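# Stand the coat stand upright inside the yellow tape

## Task

Get the coat stand standing upright so that each of its four feet rests within the yellow-taped area and none touches the tape itself; if the stand topples or is left leaning, the task fails. It only counts if the stand stays put without the robot holding it, so at the end release it and move the robot away from it.

## Robot and tools

The robot is a simulated Hello Robot Stretch 4, a single-arm mobile manipulator: an omni-wheel base, a lift on a mast, an arm that telescopes forward, a three-joint wrist (yaw, pitch, roll) and a two-finger gripper. It is about 1.6 m tall and the base rim lies within 0.23 m of the base origin. Loose objects may occasionally get nudged by something in the scene.

Frames. Base frame: origin on the floor under the base centre, x forward, y left, z up. hand_pose is reported in this frame for the point between the fingers, 0.015 m behind the tips; with all wrist joints at zero its axes line up with the base axes, and the printed position may be slightly off. The odometry frame is the base frame as it was at scene start; base_odometry counts wheel turns only (slip counts as travel), heading in radians, left positive, -3.142 to 3.142.

execute_actions takes "actions", a list holding one action or none (empty list = just report state and images), plus optional "cameras" (names from head_camera, head_left_camera, head_right_camera, wrist_camera, all; omitted/null/["all"] gives all, [] gives none). An action may contain:
- "base": exactly one relative command, an offset from where the base last measured itself: {"translate_m": d} straight forward (+) or back, -2 to 2 m; {"strafe_m": d} sideways, left +, -2 to 2 m; {"rotate_rad": d} turn in place, counter-clockwise +, -3.2 to 3.2 rad.
- "joints": absolute targets by name, each a single number: lift_m 0 to 1.2 m; arm_m 0 to 0.55 m extension; wrist_yaw_rad -1.134 to 4.276 (0 forward, + left, 3.14 folded back, above 3.4 the arm may interfere); wrist_pitch_rad -1.117 to 4.259 (0 level, 1.57 pointing down); wrist_roll_rad -1.117 to 4.259 (0 fingers level, + clockwise seen from behind); gripper_m 0 to 0.08 m finger gap. Out-of-range joint targets are clipped and reported; any other bad value or unknown key rejects the whole call.
- "pace": "slow", "default", "fast" or "max" (base up to 0.1/0.3/0.4/0.6 m/s and 1/2/3/4 rad/s; slower with the lift high).
- "contact_limits": {"arm_m": value} from 0 (gentlest) to 0.75 (firmest), default 0.5.
- or {"end_of_arm": "enable_torque"} alone, to revive wrist or gripper motors that shut off.
Motions in one action start together. Each action lasts at most 15 s. A joint left out may still be driving toward an earlier target. A typical first move unfolds the wrist: lift_m 0.4 with wrist_yaw_rad 0.

wait(seconds 0 to 10) lets time pass with no new command and returns the same report. zoom_image(camera, region [x0,y0,x1,y1] pixels, at most 504x504) gives a closer look at that camera's latest image. read_manual returns only licence texts. finished_scene(scene) ends the given scene irreversibly and reports success; the next scene's task follows. Replying with no tool call ends everything.

Result lines. base_status and joint_status say how each motion ended: done; off_target (resting short of target, possibly still pushing); contact_stop_at_<key> (met resistance; that part goes slack, a slack lift can sink, slack wheels can roll); limit_stop_at_tilt (lean over 6 degrees, lift/arm/wheels slack); limit_stop_at_own_body (would hit itself, often when pitched up below -0.2 with roll below -0.4 or above 4); time_out; torque_fault (a wrist or gripper motor went limp; send enable_torque). If a call reports a stop, later calls in the same reply are skipped. on_its_own lists uncommanded things, with "held at" meaning a held target. lidar_m: 12 distances in 30-degree sectors, 1st straight ahead, counter-clockwise (4th left, 7th back, 10th right), "-" for nothing or closer than 0.25 m; it misses glass and thin legs. wrist_depth_mm: 7x7 grid of median depths, 100 to 2000 mm. base_tilt in degrees (forward, right positive, fixed bias up to 1.5). turned_by_wheels vs turned_by_imu differing by more than about 0.1 rad suggests a collision or slip. motor_effort in percent of max, peak in brackets; wheel efforts positive turn the base right.

Gripper. Command a gap smaller than the object to grip; after contact it only squeezes slightly further. off_target after closing means something is held. Sustained effort beyond about 50 points, or over roughly 2.7 kg in a level gripper, faults the motor and can drop the load.

Caution. Turning or driving with over 1 kg held and arm_m above 0.2, especially fast, can tip the robot, as can steady pushes or pulls with the gripper high or a firm contact limit. Avoid drops, slams, hard hits and forceful pushes; keep the coat stand from toppling, let go, and back off before calling finished_scene.

Each tool is called as name(argument=value, ...) on one line, values as JSON.

## Session

execute_actions(actions=[])

Scene clock: 0.00 s.
base_odometry: x=+0.000 y=+0.000 heading=+0.000 (m, m, rad; odometry frame)
turned_by_wheels: +0.000 (rad since the last result)
turned_by_imu: +0.000 (rad since the last result)
base_tilt: forward=+0.1 right=-0.4 (deg)
lidar_m: 1.64 1.60 1.81 2.71 1.22 2.24 2.09 2.08 0.78 0.59 0.61 0.69
base_status: not commanded
joint_positions: lift_m=+0.263 arm_m=+0.001 wrist_yaw_rad=+3.071 wrist_pitch_rad=+0.012 wrist_roll_rad=+0.011 gripper_m=+0.040
joint_status: not commanded
motor_effort: lift_m=+21 arm_m=-1 wrist_yaw_rad=+0 wrist_pitch_rad=-11 wrist_roll_rad=+0 gripper_m=+0 wheel_0=+0 wheel_1=+0 wheel_2=+0 (%)
hand_pose: x=-0.0345 y=+0.1021 z=+0.4387 quat_wxyz=(+0.035, -0.006, +0.006, +0.999) (m; base frame)
wrist_depth_mm: - 138 - - - - - / - 138 - - - - - / 107 138 254 - - - - / 120 138 - - - - - / 1921 - - - - - - / 1921 1921 1661 1708 155 1618 1537 / 1281 1281 119 1229 124 - 1118
pictures: head_camera, head_left_camera, head_right_camera, wrist_camera
Images, in order (width x height): head_camera 420x560, head_left_camera 420x672, head_right_camera 420x672, wrist_camera 616x392.

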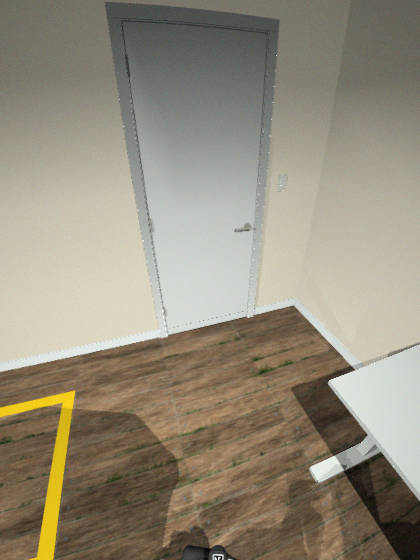

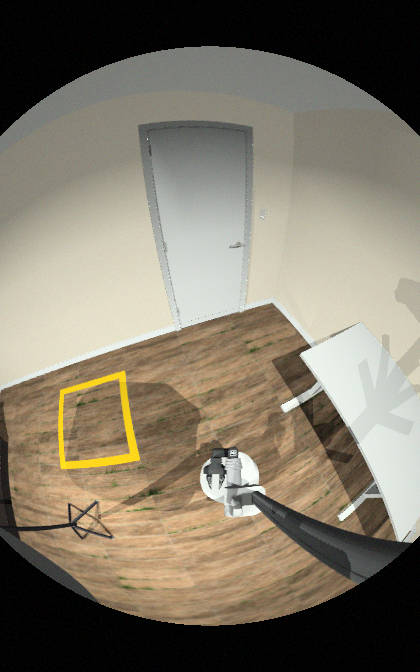

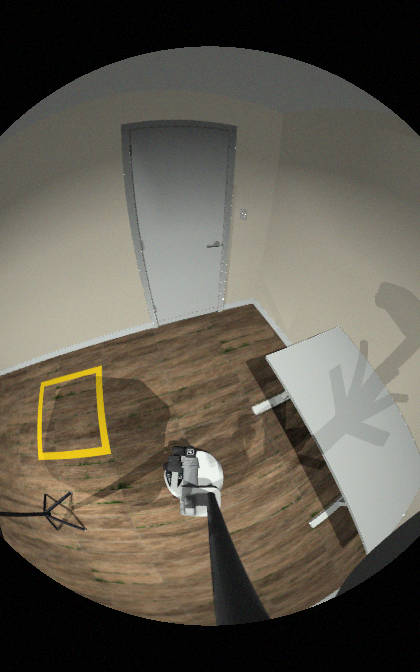

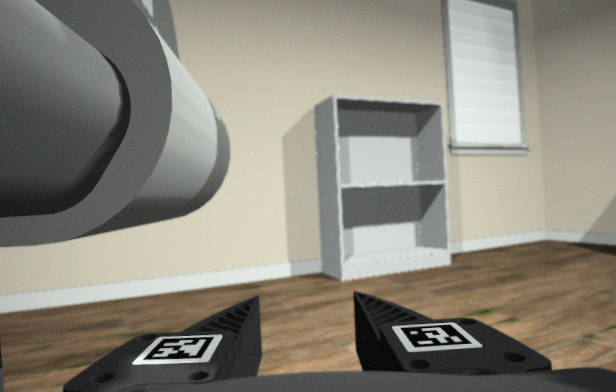

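execute_actions(actions=[{"base":{"rotate_rad":2.0},"joints":{"lift_m":0.6,"wrist_yaw_rad":0,"gripper_m":0.08},"pace":"fast"}])

Scene clock: 6.97 s.
base_odometry: x=+0.000 y=+0.000 heading=+2.000 (m, m, rad; odometry frame)
turned_by_wheels: +2.000 (rad since the last result)
turned_by_imu: +1.992 (rad since the last result)
base_tilt: forward=+0.2 right=-0.4 (deg)
lidar_m: 1.22 2.36 2.07 2.07 0.84 0.63 0.61 0.66 1.63 1.60 1.76 2.56
base_status: done
joint_positions: lift_m=+0.600 arm_m=+0.001 wrist_yaw_rad=+0.001 wrist_pitch_rad=+0.012 wrist_roll_rad=+0.011 gripper_m=+0.080
joint_status: all done
motor_effort: lift_m=+24(27) arm_m=-1(1) wrist_yaw_rad=-2(7) wrist_pitch_rad=-11(10) wrist_roll_rad=+0(0) gripper_m=+1(1) wheel_0=+2(9) wheel_1=+1(8) wheel_2=+1(8) (%)
hand_pose: x=+0.3842 y=-0.0873 z=+0.7754 quat_wxyz=(+1.000, +0.005, +0.006, +0.000) (m; base frame)
wrist_depth_mm: - - - - - - - / - - - - - - - / - - - - - - - / - - - - - - - / - - - - - - - / - - - - - - - / - 103 1160 - 1863 - -
pictures: head_camera, head_left_camera, head_right_camera, wrist_camera
Images, in order (width x height): head_camera 420x560, head_left_camera 420x672, head_right_camera 420x672, wrist_camera 616x392.

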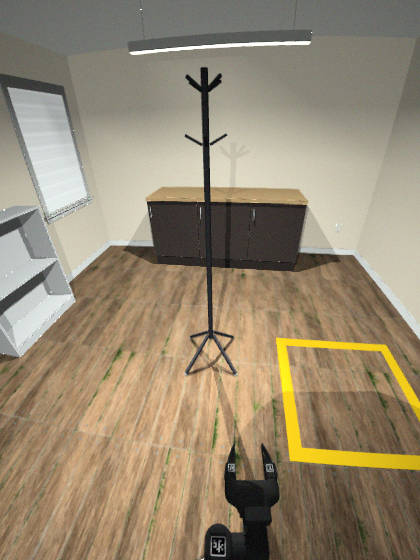

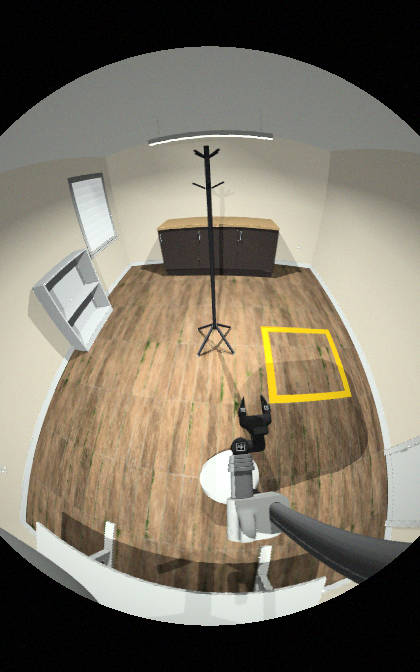

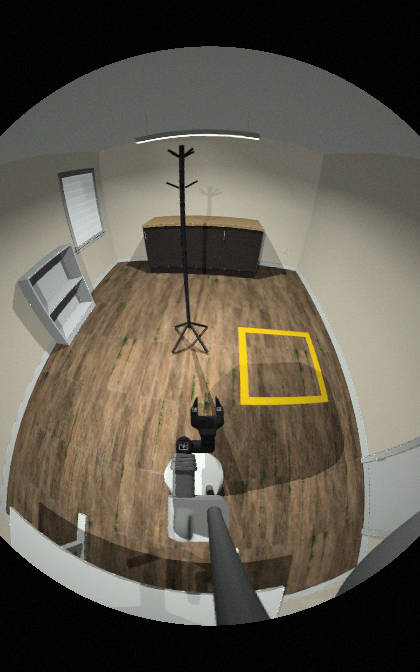

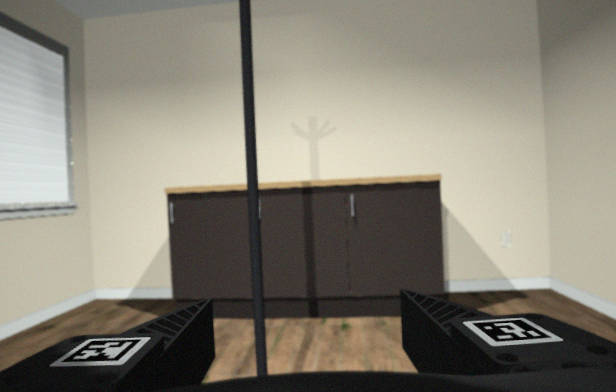

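execute_actions(actions=[{"base":{"strafe_m":0.1},"joints":{"arm_m":0.12}}], cameras=[])

execute_actions(actions=[{"base":{"translate_m":0.6},"pace":"fast"}], cameras=["head_camera","wrist_camera"])

Scene clock: 11.67 s.
base_odometry: x=-0.091 y=-0.042 heading=+2.000 (m, m, rad; odometry frame)
turned_by_wheels: +0.000 (rad since the last result)
turned_by_imu: +0.001 (rad since the last result)
base_tilt: forward=+0.2 right=-0.4 (deg)
lidar_m: 1.27 2.23 2.04 1.98 0.81 0.62 0.60 0.65 1.74 1.69 1.85 2.73
base_status: done
joint_positions: lift_m=+0.600 arm_m=+0.119 wrist_yaw_rad=+0.000 wrist_pitch_rad=+0.012 wrist_roll_rad=+0.011 gripper_m=+0.080
joint_status: all done
motor_effort: lift_m=+24(24) arm_m=+6(6) wrist_yaw_rad=-1(2) wrist_pitch_rad=-10(10) wrist_roll_rad=+0(1) gripper_m=+1(1) wheel_0=-1(10) wheel_1=-1(9) wheel_2=+1(0) (%)
hand_pose: x=+0.5025 y=-0.0874 z=+0.7754 quat_wxyz=(+1.000, +0.005, +0.006, +0.000) (m; base frame)
wrist_depth_mm: - - - - - - - / - - - - - - - / - - - - - - - / - - - - - - - / - - - - - - - / - - - - - - - / - 103 1808 - 1863 - -
pictures: none
No camera images: the call's "cameras" was empty. Leave "cameras" out to get every camera's image.

Scene clock: 14.53 s.
base_odometry: x=-0.341 y=+0.504 heading=+2.000 (m, m, rad; odometry frame)
turned_by_wheels: +0.000 (rad since the last result)
turned_by_imu: +0.001 (rad since the last result)
base_tilt: forward=+0.2 right=-0.4 (deg)
lidar_m: 0.63 2.29 1.72 1.92 2.09 1.26 1.22 1.31 1.80 1.78 1.87 2.15
base_status: done
joint_positions: lift_m=+0.600 arm_m=+0.119 wrist_yaw_rad=+0.000 wrist_pitch_rad=+0.012 wrist_roll_rad=+0.011 gripper_m=+0.080
joint_status: not commanded
motor_effort: lift_m=+24(24) arm_m=+6(6) wrist_yaw_rad=-1(0) wrist_pitch_rad=-11(10) wrist_roll_rad=+0(0) gripper_m=+1(1) wheel_0=-1(7) wheel_1=-1(4) wheel_2=+1(13) (%)
hand_pose: x=+0.5025 y=-0.0874 z=+0.7754 quat_wxyz=(+1.000, +0.005, +0.006, +0.000) (m; base frame)
wrist_depth_mm: - - - - - - - / - - - - - - - / - - - - - - - / - - 1863 1863 1808 1756 - / - - 1921 1863 1808 1708 - / - - 399 1863 1808 1756 - / - 103 399 1863 1863 - -
pictures: head_camera, wrist_camera
Images, in order (width x height): head_camera 420x560, wrist_camera 616x392.

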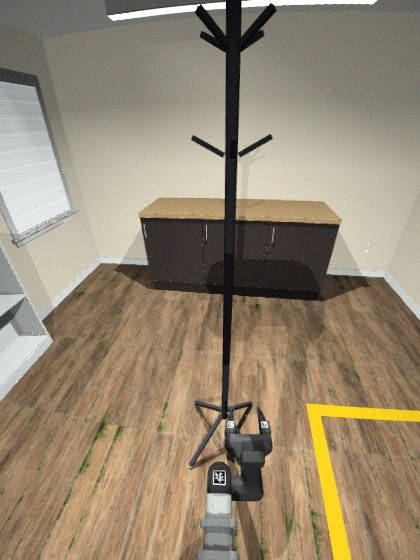

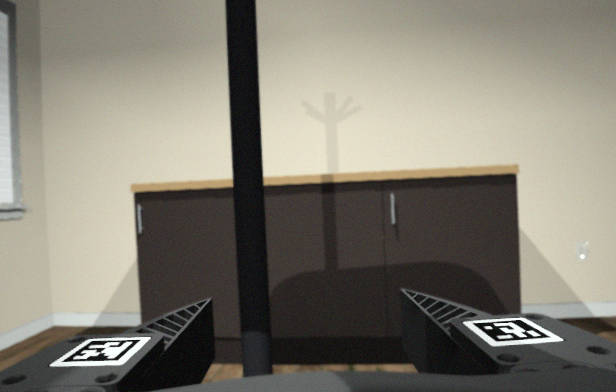

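execute_actions(actions=[{"base":{"strafe_m":0.055},"joints":{"arm_m":0.19}}], cameras=[])

execute_actions(actions=[{"base":{"translate_m":0.12}}], cameras=["head_camera","wrist_camera"])

Scene clock: 18.47 s.
base_odometry: x=-0.391 y=+0.481 heading=+2.000 (m, m, rad; odometry frame)
turned_by_wheels: +0.000 (rad since the last result)
turned_by_imu: +0.001 (rad since the last result)
base_tilt: forward=+0.2 right=-0.4 (deg)
lidar_m: 0.62 2.28 1.65 1.88 2.03 1.24 1.18 1.30 1.88 1.78 1.99 0.68
base_status: done
joint_positions: lift_m=+0.600 arm_m=+0.189 wrist_yaw_rad=+0.000 wrist_pitch_rad=+0.012 wrist_roll_rad=+0.011 gripper_m=+0.080
joint_status: all done
motor_effort: lift_m=+24(24) arm_m=+6(8) wrist_yaw_rad=-1(0) wrist_pitch_rad=-11(10) wrist_roll_rad=+0(0) gripper_m=+1(1) wheel_0=+0(9) wheel_1=-2(8) wheel_2=+1(1) (%)
hand_pose: x=+0.5724 y=-0.0874 z=+0.7754 quat_wxyz=(+1.000, +0.005, +0.006, +0.000) (m; base frame)
wrist_depth_mm: - - - - - - - / - - - - - - - / - - - - - - - / - - 1863 1756 1756 1708 - / - - 1863 1756 1708 1708 - / - - 1863 1756 1756 1708 - / - 103 1808 1756 1756 - -
pictures: none
No camera images: the call's "cameras" was empty. Leave "cameras" out to get every camera's image.

Scene clock: 20.13 s.
base_odometry: x=-0.441 y=+0.590 heading=+2.000 (m, m, rad; odometry frame)
turned_by_wheels: +0.000 (rad since the last result)
turned_by_imu: +0.001 (rad since the last result)
base_tilt: forward=+0.2 right=-0.5 (deg)
lidar_m: 0.51 2.15 1.64 1.88 2.04 1.37 1.32 1.43 1.90 1.83 1.97 0.52
base_status: done
joint_positions: lift_m=+0.600 arm_m=+0.189 wrist_yaw_rad=+0.000 wrist_pitch_rad=+0.012 wrist_roll_rad=+0.011 gripper_m=+0.080
joint_status: not commanded
motor_effort: lift_m=+24(24) arm_m=+6(6) wrist_yaw_rad=-1(0) wrist_pitch_rad=-10(10) wrist_roll_rad=+0(0) gripper_m=+1(1) wheel_0=+1(6) wheel_1=+1(6) wheel_2=+0(9) (%)
hand_pose: x=+0.5725 y=-0.0874 z=+0.7754 quat_wxyz=(+1.000, +0.005, +0.006, +0.000) (m; base frame)
wrist_depth_mm: - - - 211 - - - / - - - 209 - - - / - - - 210 - - - / - - 1708 212 1661 1576 - / - 1756 1708 213 1618 1576 - / - - 1708 211 1661 1576 - / - 103 1708 211 1576 - -
pictures: head_camera, wrist_camera
Images, in order (width x height): head_camera 420x560, wrist_camera 616x392.

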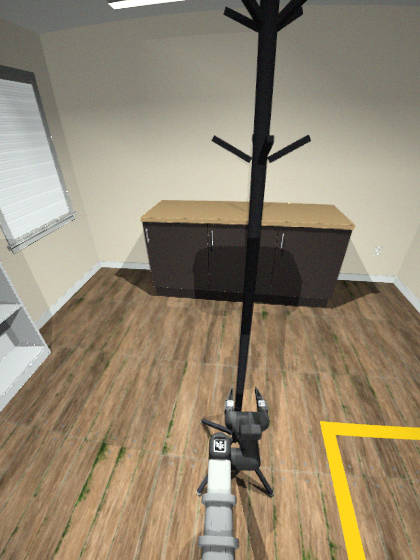

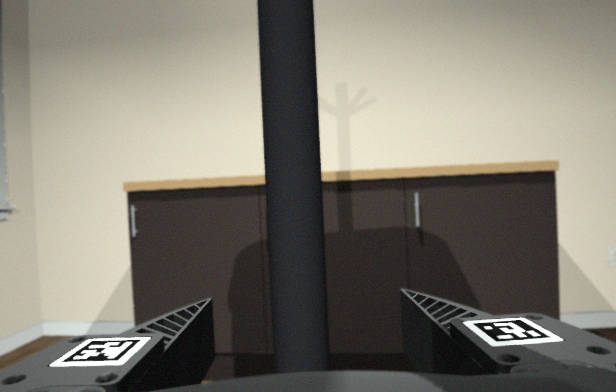

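execute_actions(actions=[{"base":{"translate_m":0.095}}], cameras=["wrist_camera"])

execute_actions(actions=[{"joints":{"gripper_m":0.0}}], cameras=[])

execute_actions(actions=[{"joints":{"lift_m":0.63},"pace":"slow"}])

Scene clock: 27.27 s.
base_odometry: x=-0.481 y=+0.676 heading=+2.000 (m, m, rad; odometry frame)
turned_by_wheels: +0.000 (rad since the last result)
turned_by_imu: +0.001 (rad since the last result)
base_tilt: forward=+0.2 right=-0.5 (deg)
lidar_m: 0.39 2.05 1.58 1.72 1.97 1.46 1.41 1.50 1.90 1.85 1.99 0.48
base_status: done
joint_positions: lift_m=+0.600 arm_m=+0.189 wrist_yaw_rad=+0.000 wrist_pitch_rad=+0.012 wrist_roll_rad=+0.011 gripper_m=+0.080
joint_status: not commanded
motor_effort: lift_m=+24(24) arm_m=+6(6) wrist_yaw_rad=-1(0) wrist_pitch_rad=-11(10) wrist_roll_rad=+0(0) gripper_m=+1(1) wheel_0=+2(6) wheel_1=+0(4) wheel_2=+0(8) (%)
hand_pose: x=+0.5725 y=-0.0874 z=+0.7754 quat_wxyz=(+1.000, +0.005, +0.006, +0.000) (m; base frame)
wrist_depth_mm: - - - 113 - - - / - - - 113 - - - / - - - 112 - - - / - 1618 1576 112 1537 1464 1430 / - 1618 1618 112 1537 1499 1464 / - 1661 154 111 1576 1499 1464 / - 103 134 111 1537 - -
pictures: wrist_camera
Images, in order (width x height): wrist_camera 616x392.

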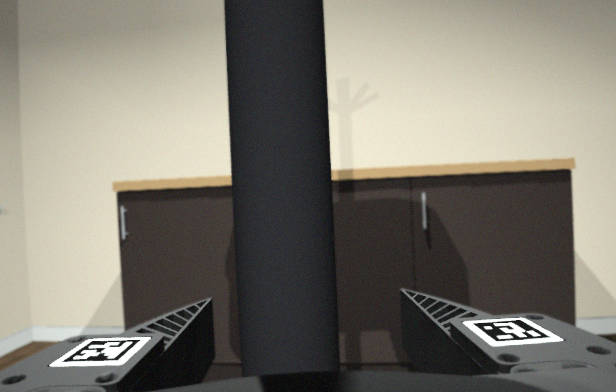

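Scene clock: 28.47 s.
base_odometry: x=-0.481 y=+0.676 heading=+2.001 (m, m, rad; odometry frame)
turned_by_wheels: +0.001 (rad since the last result)
turned_by_imu: +0.001 (rad since the last result)
base_tilt: forward=+0.1 right=-0.5 (deg)
lidar_m: 0.39 2.07 1.61 1.76 2.02 1.44 1.41 1.52 1.90 1.84 2.00 0.45
base_status: not commanded
joint_positions: lift_m=+0.600 arm_m=+0.189 wrist_yaw_rad=+0.005 wrist_pitch_rad=+0.011 wrist_roll_rad=+0.012 gripper_m=+0.030
joint_status: gripper_m off_target (ended at +0.030, target +0.000)
on_its_own: gripper_m is held at +0.024, not at your +0.000, by its contact guard: the fingers met something; wrist_yaw_rad is at rest, and its effort (-15) is outside its rest range (-13 to +13)
motor_effort: lift_m=+24(24) arm_m=+6(6) wrist_yaw_rad=-15(16) wrist_pitch_rad=-7(10) wrist_roll_rad=-5(13) gripper_m=-48(86) wheel_0=+9(8) wheel_1=+2(1) wheel_2=+1(1) (%)
hand_pose: x=+0.5729 y=-0.0864 z=+0.7757 quat_wxyz=(+1.000, +0.006, +0.005, +0.002) (m; base frame)
wrist_depth_mm: - - - 110 - - - / - - - 111 - - - / - - - 111 - - - / - - 1618 111 1499 1464 1464 / - 1661 1576 111 1537 1464 1464 / - 1618 1576 111 1499 1464 1499 / - 1983 102 111 - - 1464
pictures: none
No camera images: the call's "cameras" was empty. Leave "cameras" out to get every camera's image.

Scene clock: 29.53 s.
base_odometry: x=-0.481 y=+0.676 heading=+2.000 (m, m, rad; odometry frame)
turned_by_wheels: -0.001 (rad since the last result)
turned_by_imu: -0.001 (rad since the last result)
base_tilt: forward=+0.2 right=-0.5 (deg)
lidar_m: 0.36 2.01 1.59 1.73 1.99 1.47 1.41 1.54 1.91 1.84 2.00 0.46
base_status: not commanded
joint_positions: lift_m=+0.629 arm_m=+0.189 wrist_yaw_rad=+0.000 wrist_pitch_rad=+0.034 wrist_roll_rad=+0.011 gripper_m=+0.030
joint_status: all done
on_its_own: gripper_m is held at +0.024, not at your +0.000, by its contact guard: the fingers met something; wrist_pitch_rad is at rest, and its effort (-74) is outside its rest range (-23 to +23)
motor_effort: lift_m=+36(35) arm_m=+5(6) wrist_yaw_rad=-1(17) wrist_pitch_rad=-74(76) wrist_roll_rad=+0(4) gripper_m=-47(48) wheel_0=+3(9) wheel_1=+0(2) wheel_2=-1(1) (%)
hand_pose: x=+0.5726 y=-0.0874 z=+0.7997 quat_wxyz=(+1.000, +0.005, +0.017, +0.000) (m; base frame)
wrist_depth_mm: - - - 108 - - - / - - - 109 - - - / - - - 110 - - - / - 1618 1618 110 1499 1499 1464 / - 1661 1576 110 1537 1499 1464 / - 1661 1576 111 1499 1499 1464 / 1921 1863 102 111 - - 1576
pictures: head_camera, head_left_camera, head_right_camera, wrist_camera
Images, in order (width x height): head_camera 420x560, head_left_camera 420x672, head_right_camera 420x672, wrist_camera 616x392.

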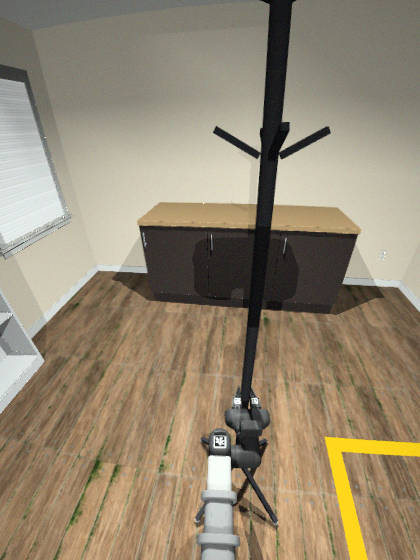

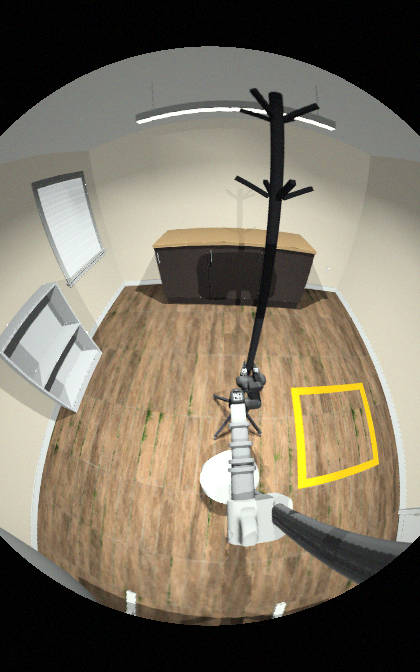

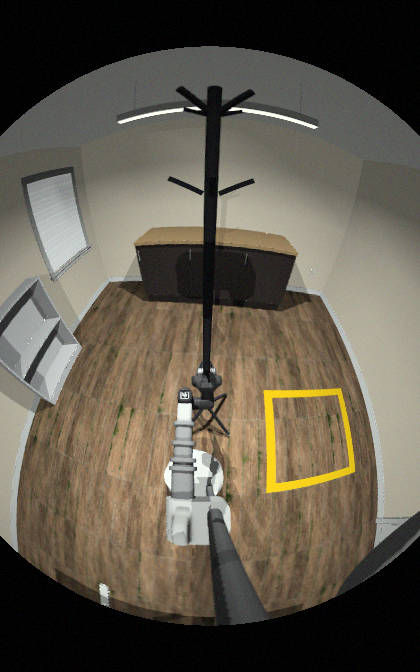

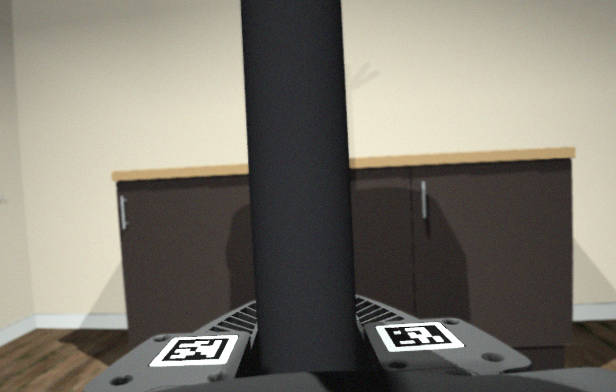

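execute_actions(actions=[{"base":{"strafe_m":-0.85}}], cameras=[])

execute_actions(actions=[{"base":{"translate_m":-0.3},"pace":"slow"}])

Scene clock: 43.13 s.
base_odometry: x=+0.292 y=+1.030 heading=+2.000 (m, m, rad; odometry frame)
turned_by_wheels: +0.000 (rad since the last result)
turned_by_imu: +0.000 (rad since the last result)
base_tilt: forward=+0.2 right=-0.4 (deg)
lidar_m: 0.38 1.97 2.45 2.45 1.96 1.55 1.52 1.35 1.01 1.00 1.09 0.42
base_status: done
joint_positions: lift_m=+0.629 arm_m=+0.189 wrist_yaw_rad=+0.000 wrist_pitch_rad=+0.034 wrist_roll_rad=+0.011 gripper_m=+0.030
joint_status: not commanded
on_its_own: gripper_m is held at +0.024, not at your +0.000, by its contact guard: the fingers met something; wrist_pitch_rad is at rest, and its effort (-75) is outside its rest range (-23 to +23)
motor_effort: lift_m=+36(36) arm_m=+5(5) wrist_yaw_rad=-1(6) wrist_pitch_rad=-75(76) wrist_roll_rad=+0(0) gripper_m=-47(48) wheel_0=-2(10) wheel_1=+1(12) wheel_2=-2(1) (%)
hand_pose: x=+0.5726 y=-0.0874 z=+0.7997 quat_wxyz=(+1.000, +0.005, +0.017, +0.000) (m; base frame)
wrist_depth_mm: - - - 108 1983 1983 1708 / - - - 108 - 1983 1708 / - - - 109 - 1983 1708 / 1576 1537 1499 109 - - 1756 / 1618 1576 1499 110 - - 1756 / 1618 1576 1499 110 - - 1756 / 1661 1576 102 111 - - 1618
pictures: none
No camera images: the call's "cameras" was empty. Leave "cameras" out to get every camera's image.

Scene clock: 47.43 s.
base_odometry: x=+0.417 y=+0.758 heading=+2.000 (m, m, rad; odometry frame)
turned_by_wheels: +0.000 (rad since the last result)
turned_by_imu: +0.000 (rad since the last result)
base_tilt: forward=+0.2 right=-0.4 (deg)
lidar_m: 0.42 2.27 2.50 2.75 1.56 1.23 1.23 1.28 1.00 0.96 1.06 0.45
base_status: done
joint_positions: lift_m=+0.629 arm_m=+0.189 wrist_yaw_rad=+0.000 wrist_pitch_rad=+0.034 wrist_roll_rad=+0.011 gripper_m=+0.030
joint_status: not commanded
on_its_own: gripper_m is held at +0.024, not at your +0.000, by its contact guard: the fingers met something; wrist_pitch_rad is at rest, and its effort (-74) is outside its rest range (-23 to +23)
motor_effort: lift_m=+36(35) arm_m=+5(5) wrist_yaw_rad=-1(0) wrist_pitch_rad=-74(76) wrist_roll_rad=+1(0) gripper_m=-47(47) wheel_0=-2(3) wheel_1=-2(6) wheel_2=+0(4) (%)
hand_pose: x=+0.5725 y=-0.0874 z=+0.7998 quat_wxyz=(+1.000, +0.005, +0.017, +0.000) (m; base frame)
wrist_depth_mm: - - - 108 - - 1618 / - - - 109 - - 1661 / - - - 109 - - 1618 / 1921 1863 1756 109 - - 1661 / 1983 1921 1808 110 - - 1661 / 1983 1921 1863 110 - - 1708 / 1921 1983 102 111 - - 1661
pictures: head_camera, head_left_camera, head_right_camera, wrist_camera
Images, in order (width x height): head_camera 420x560, head_left_camera 420x672, head_right_camera 420x672, wrist_camera 616x392.

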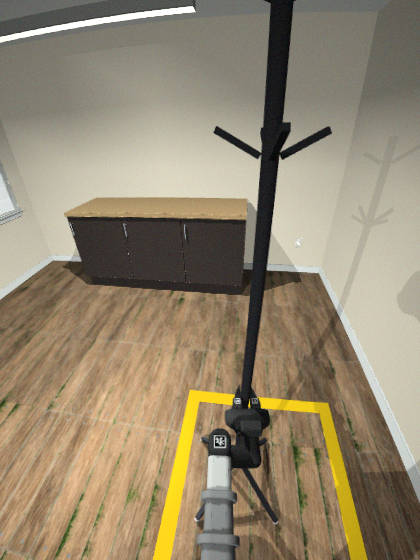

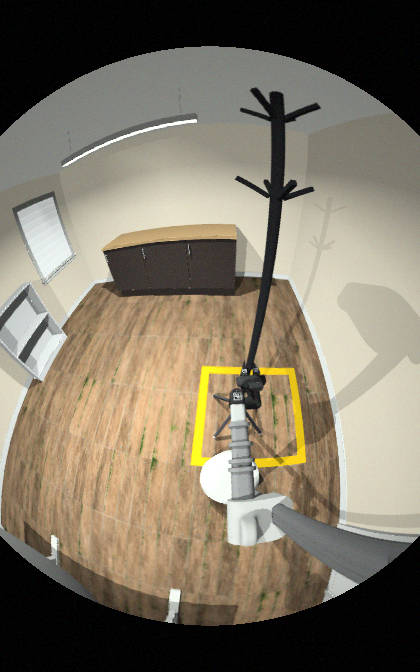

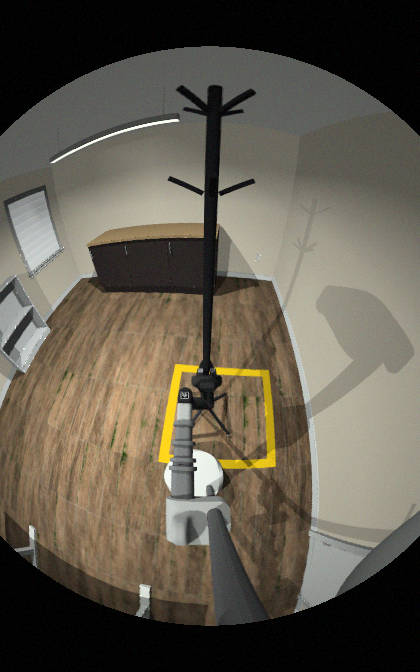

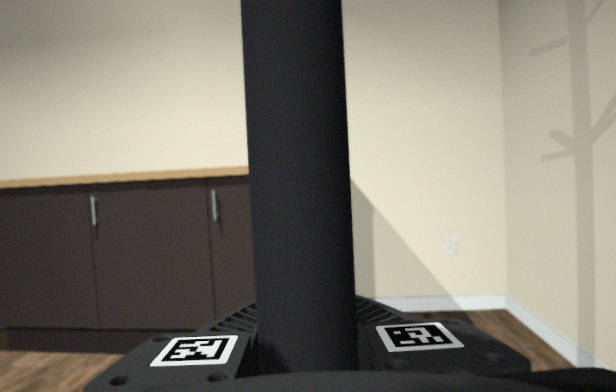

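execute_actions(actions=[{"base":{"strafe_m":-0.12}}], cameras=[])

execute_actions(actions=[{"joints":{"lift_m":0.6},"pace":"slow"}], cameras=[])

execute_actions(actions=[{"joints":{"gripper_m":0.08}}], cameras=[])

execute_actions(actions=[{"base":{"translate_m":-0.4},"joints":{"arm_m":0},"pace":"fast"}], cameras=["head_camera"])

Scene clock: 52.83 s.
base_odometry: x=+0.526 y=+0.808 heading=+2.000 (m, m, rad; odometry frame)
turned_by_wheels: +0.000 (rad since the last result)
turned_by_imu: +0.001 (rad since the last result)
base_tilt: forward=+0.2 right=-0.4 (deg)
lidar_m: 0.41 2.26 2.64 2.87 1.60 1.24 1.78 1.13 0.86 0.86 0.92 0.45
base_status: done
joint_positions: lift_m=+0.629 arm_m=+0.189 wrist_yaw_rad=+0.000 wrist_pitch_rad=+0.034 wrist_roll_rad=+0.011 gripper_m=+0.030
joint_status: not commanded
on_its_own: gripper_m is held at +0.024, not at your +0.000, by its contact guard: the fingers met something; wrist_pitch_rad is at rest, and its effort (-74) is outside its rest range (-23 to +23)
motor_effort: lift_m=+35(35) arm_m=+5(5) wrist_yaw_rad=+0(6) wrist_pitch_rad=-74(75) wrist_roll_rad=+0(0) gripper_m=-47(47) wheel_0=+1(10) wheel_1=+0(9) wheel_2=-1(1) (%)
hand_pose: x=+0.5725 y=-0.0874 z=+0.7997 quat_wxyz=(+1.000, +0.005, +0.017, +0.000) (m; base frame)
wrist_depth_mm: - - - 108 - - 1430 / - - - 109 - - 1430 / - - - 109 - - 1430 / 1863 1863 1808 110 - - 1464 / 1921 1863 1808 110 - - 1464 / 1921 1921 1808 111 - - 1499 / 1983 1921 102 111 - - 1537
pictures: none
No camera images: the call's "cameras" was empty. Leave "cameras" out to get every camera's image.

Scene clock: 53.90 s.
base_odometry: x=+0.526 y=+0.808 heading=+2.000 (m, m, rad; odometry frame)
turned_by_wheels: +0.000 (rad since the last result)
turned_by_imu: +0.000 (rad since the last result)
base_tilt: forward=+0.2 right=-0.5 (deg)
lidar_m: 0.41 2.27 2.64 2.85 1.64 1.25 1.97 1.11 0.87 0.85 0.94 0.43
base_status: not commanded
joint_positions: lift_m=+0.600 arm_m=+0.189 wrist_yaw_rad=+0.000 wrist_pitch_rad=+0.010 wrist_roll_rad=+0.011 gripper_m=+0.030
joint_status: all done
on_its_own: gripper_m is held at +0.024, not at your +0.000, by its contact guard: the fingers met something
motor_effort: lift_m=+15(32) arm_m=+5(5) wrist_yaw_rad=+0(2) wrist_pitch_rad=-5(74) wrist_roll_rad=-1(0) gripper_m=-47(47) wheel_0=+2(1) wheel_1=+0(0) wheel_2=-1(1) (%)
hand_pose: x=+0.5727 y=-0.0875 z=+0.7766 quat_wxyz=(+1.000, +0.005, +0.005, +0.000) (m; base frame)
wrist_depth_mm: - - - 112 - - 1430 / - - - 112 - - 1430 / - - - 112 - - 1430 / 1921 1921 1808 111 - - 1464 / 1921 1863 1863 111 - - 1464 / 1983 1863 1808 111 - - 1499 / 1983 1863 102 111 - - 1537
pictures: none
No camera images: the call's "cameras" was empty. Leave "cameras" out to get every camera's image.

Scene clock: 55.07 s.
base_odometry: x=+0.526 y=+0.808 heading=+2.000 (m, m, rad; odometry frame)
turned_by_wheels: +0.000 (rad since the last result)
turned_by_imu: +0.000 (rad since the last result)
base_tilt: forward=+0.2 right=-0.4 (deg)
lidar_m: 0.39 2.27 2.63 2.85 1.61 1.27 1.81 1.10 0.87 0.82 0.92 0.47
base_status: not commanded
joint_positions: lift_m=+0.600 arm_m=+0.189 wrist_yaw_rad=+0.000 wrist_pitch_rad=+0.011 wrist_roll_rad=+0.011 gripper_m=+0.080
joint_status: all done
motor_effort: lift_m=+17(17) arm_m=+5(5) wrist_yaw_rad=-1(0) wrist_pitch_rad=-9(10) wrist_roll_rad=+0(0) gripper_m=+1(49) wheel_0=+2(2) wheel_1=+0(0) wheel_2=-1(1) (%)
hand_pose: x=+0.5728 y=-0.0874 z=+0.7761 quat_wxyz=(+1.000, +0.005, +0.006, +0.000) (m; base frame)
wrist_depth_mm: - - - 105 - - 1430 / - - - - - - 1397 / - - - - - - 1430 / 1921 1863 1808 - - - 1464 / 1921 1863 1808 - - - 1499 / 1921 1863 1808 - - 1921 1464 / - 103 151 - 154 - -
pictures: none
No camera images: the call's "cameras" was empty. Leave "cameras" out to get every camera's image.

Scene clock: 57.43 s.
base_odometry: x=+0.693 y=+0.444 heading=+2.000 (m, m, rad; odometry frame)
turned_by_wheels: +0.000 (rad since the last result)
turned_by_imu: +0.000 (rad since the last result)
base_tilt: forward=+0.2 right=-0.5 (deg)
lidar_m: 0.81 2.70 2.75 2.89 1.07 0.86 1.55 1.09 0.82 0.83 0.87 1.27
base_status: done
joint_positions: lift_m=+0.600 arm_m=+0.001 wrist_yaw_rad=+0.000 wrist_pitch_rad=+0.012 wrist_roll_rad=+0.011 gripper_m=+0.080
joint_status: all done
motor_effort: lift_m=+17(18) arm_m=-6(7) wrist_yaw_rad=+1(2) wrist_pitch_rad=-10(10) wrist_roll_rad=+0(0) gripper_m=+1(1) wheel_0=+0(6) wheel_1=+1(6) wheel_2=+0(11) (%)
hand_pose: x=+0.3850 y=-0.0875 z=+0.7760 quat_wxyz=(+1.000, +0.005, +0.006, +0.000) (m; base frame)
wrist_depth_mm: - - - - - - 1336 / - - - - - - 1366 / - - - - - - 1336 / - - - - - - 1366 / - - - - - - 1366 / - - - - - 1863 1336 / - 103 1863 1921 1863 - -
pictures: head_camera
Images, in order (width x height): head_camera 420x560.

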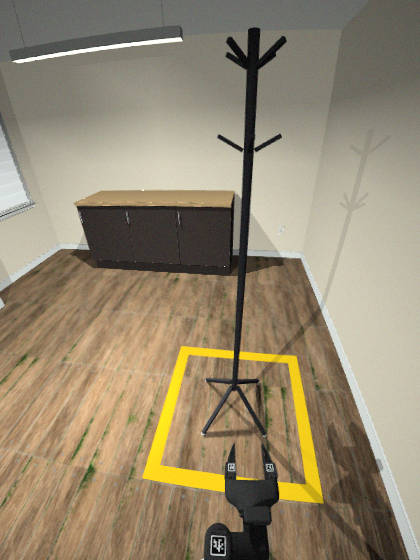

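finished_scene(scene=1)

The scene is finished: the task was done.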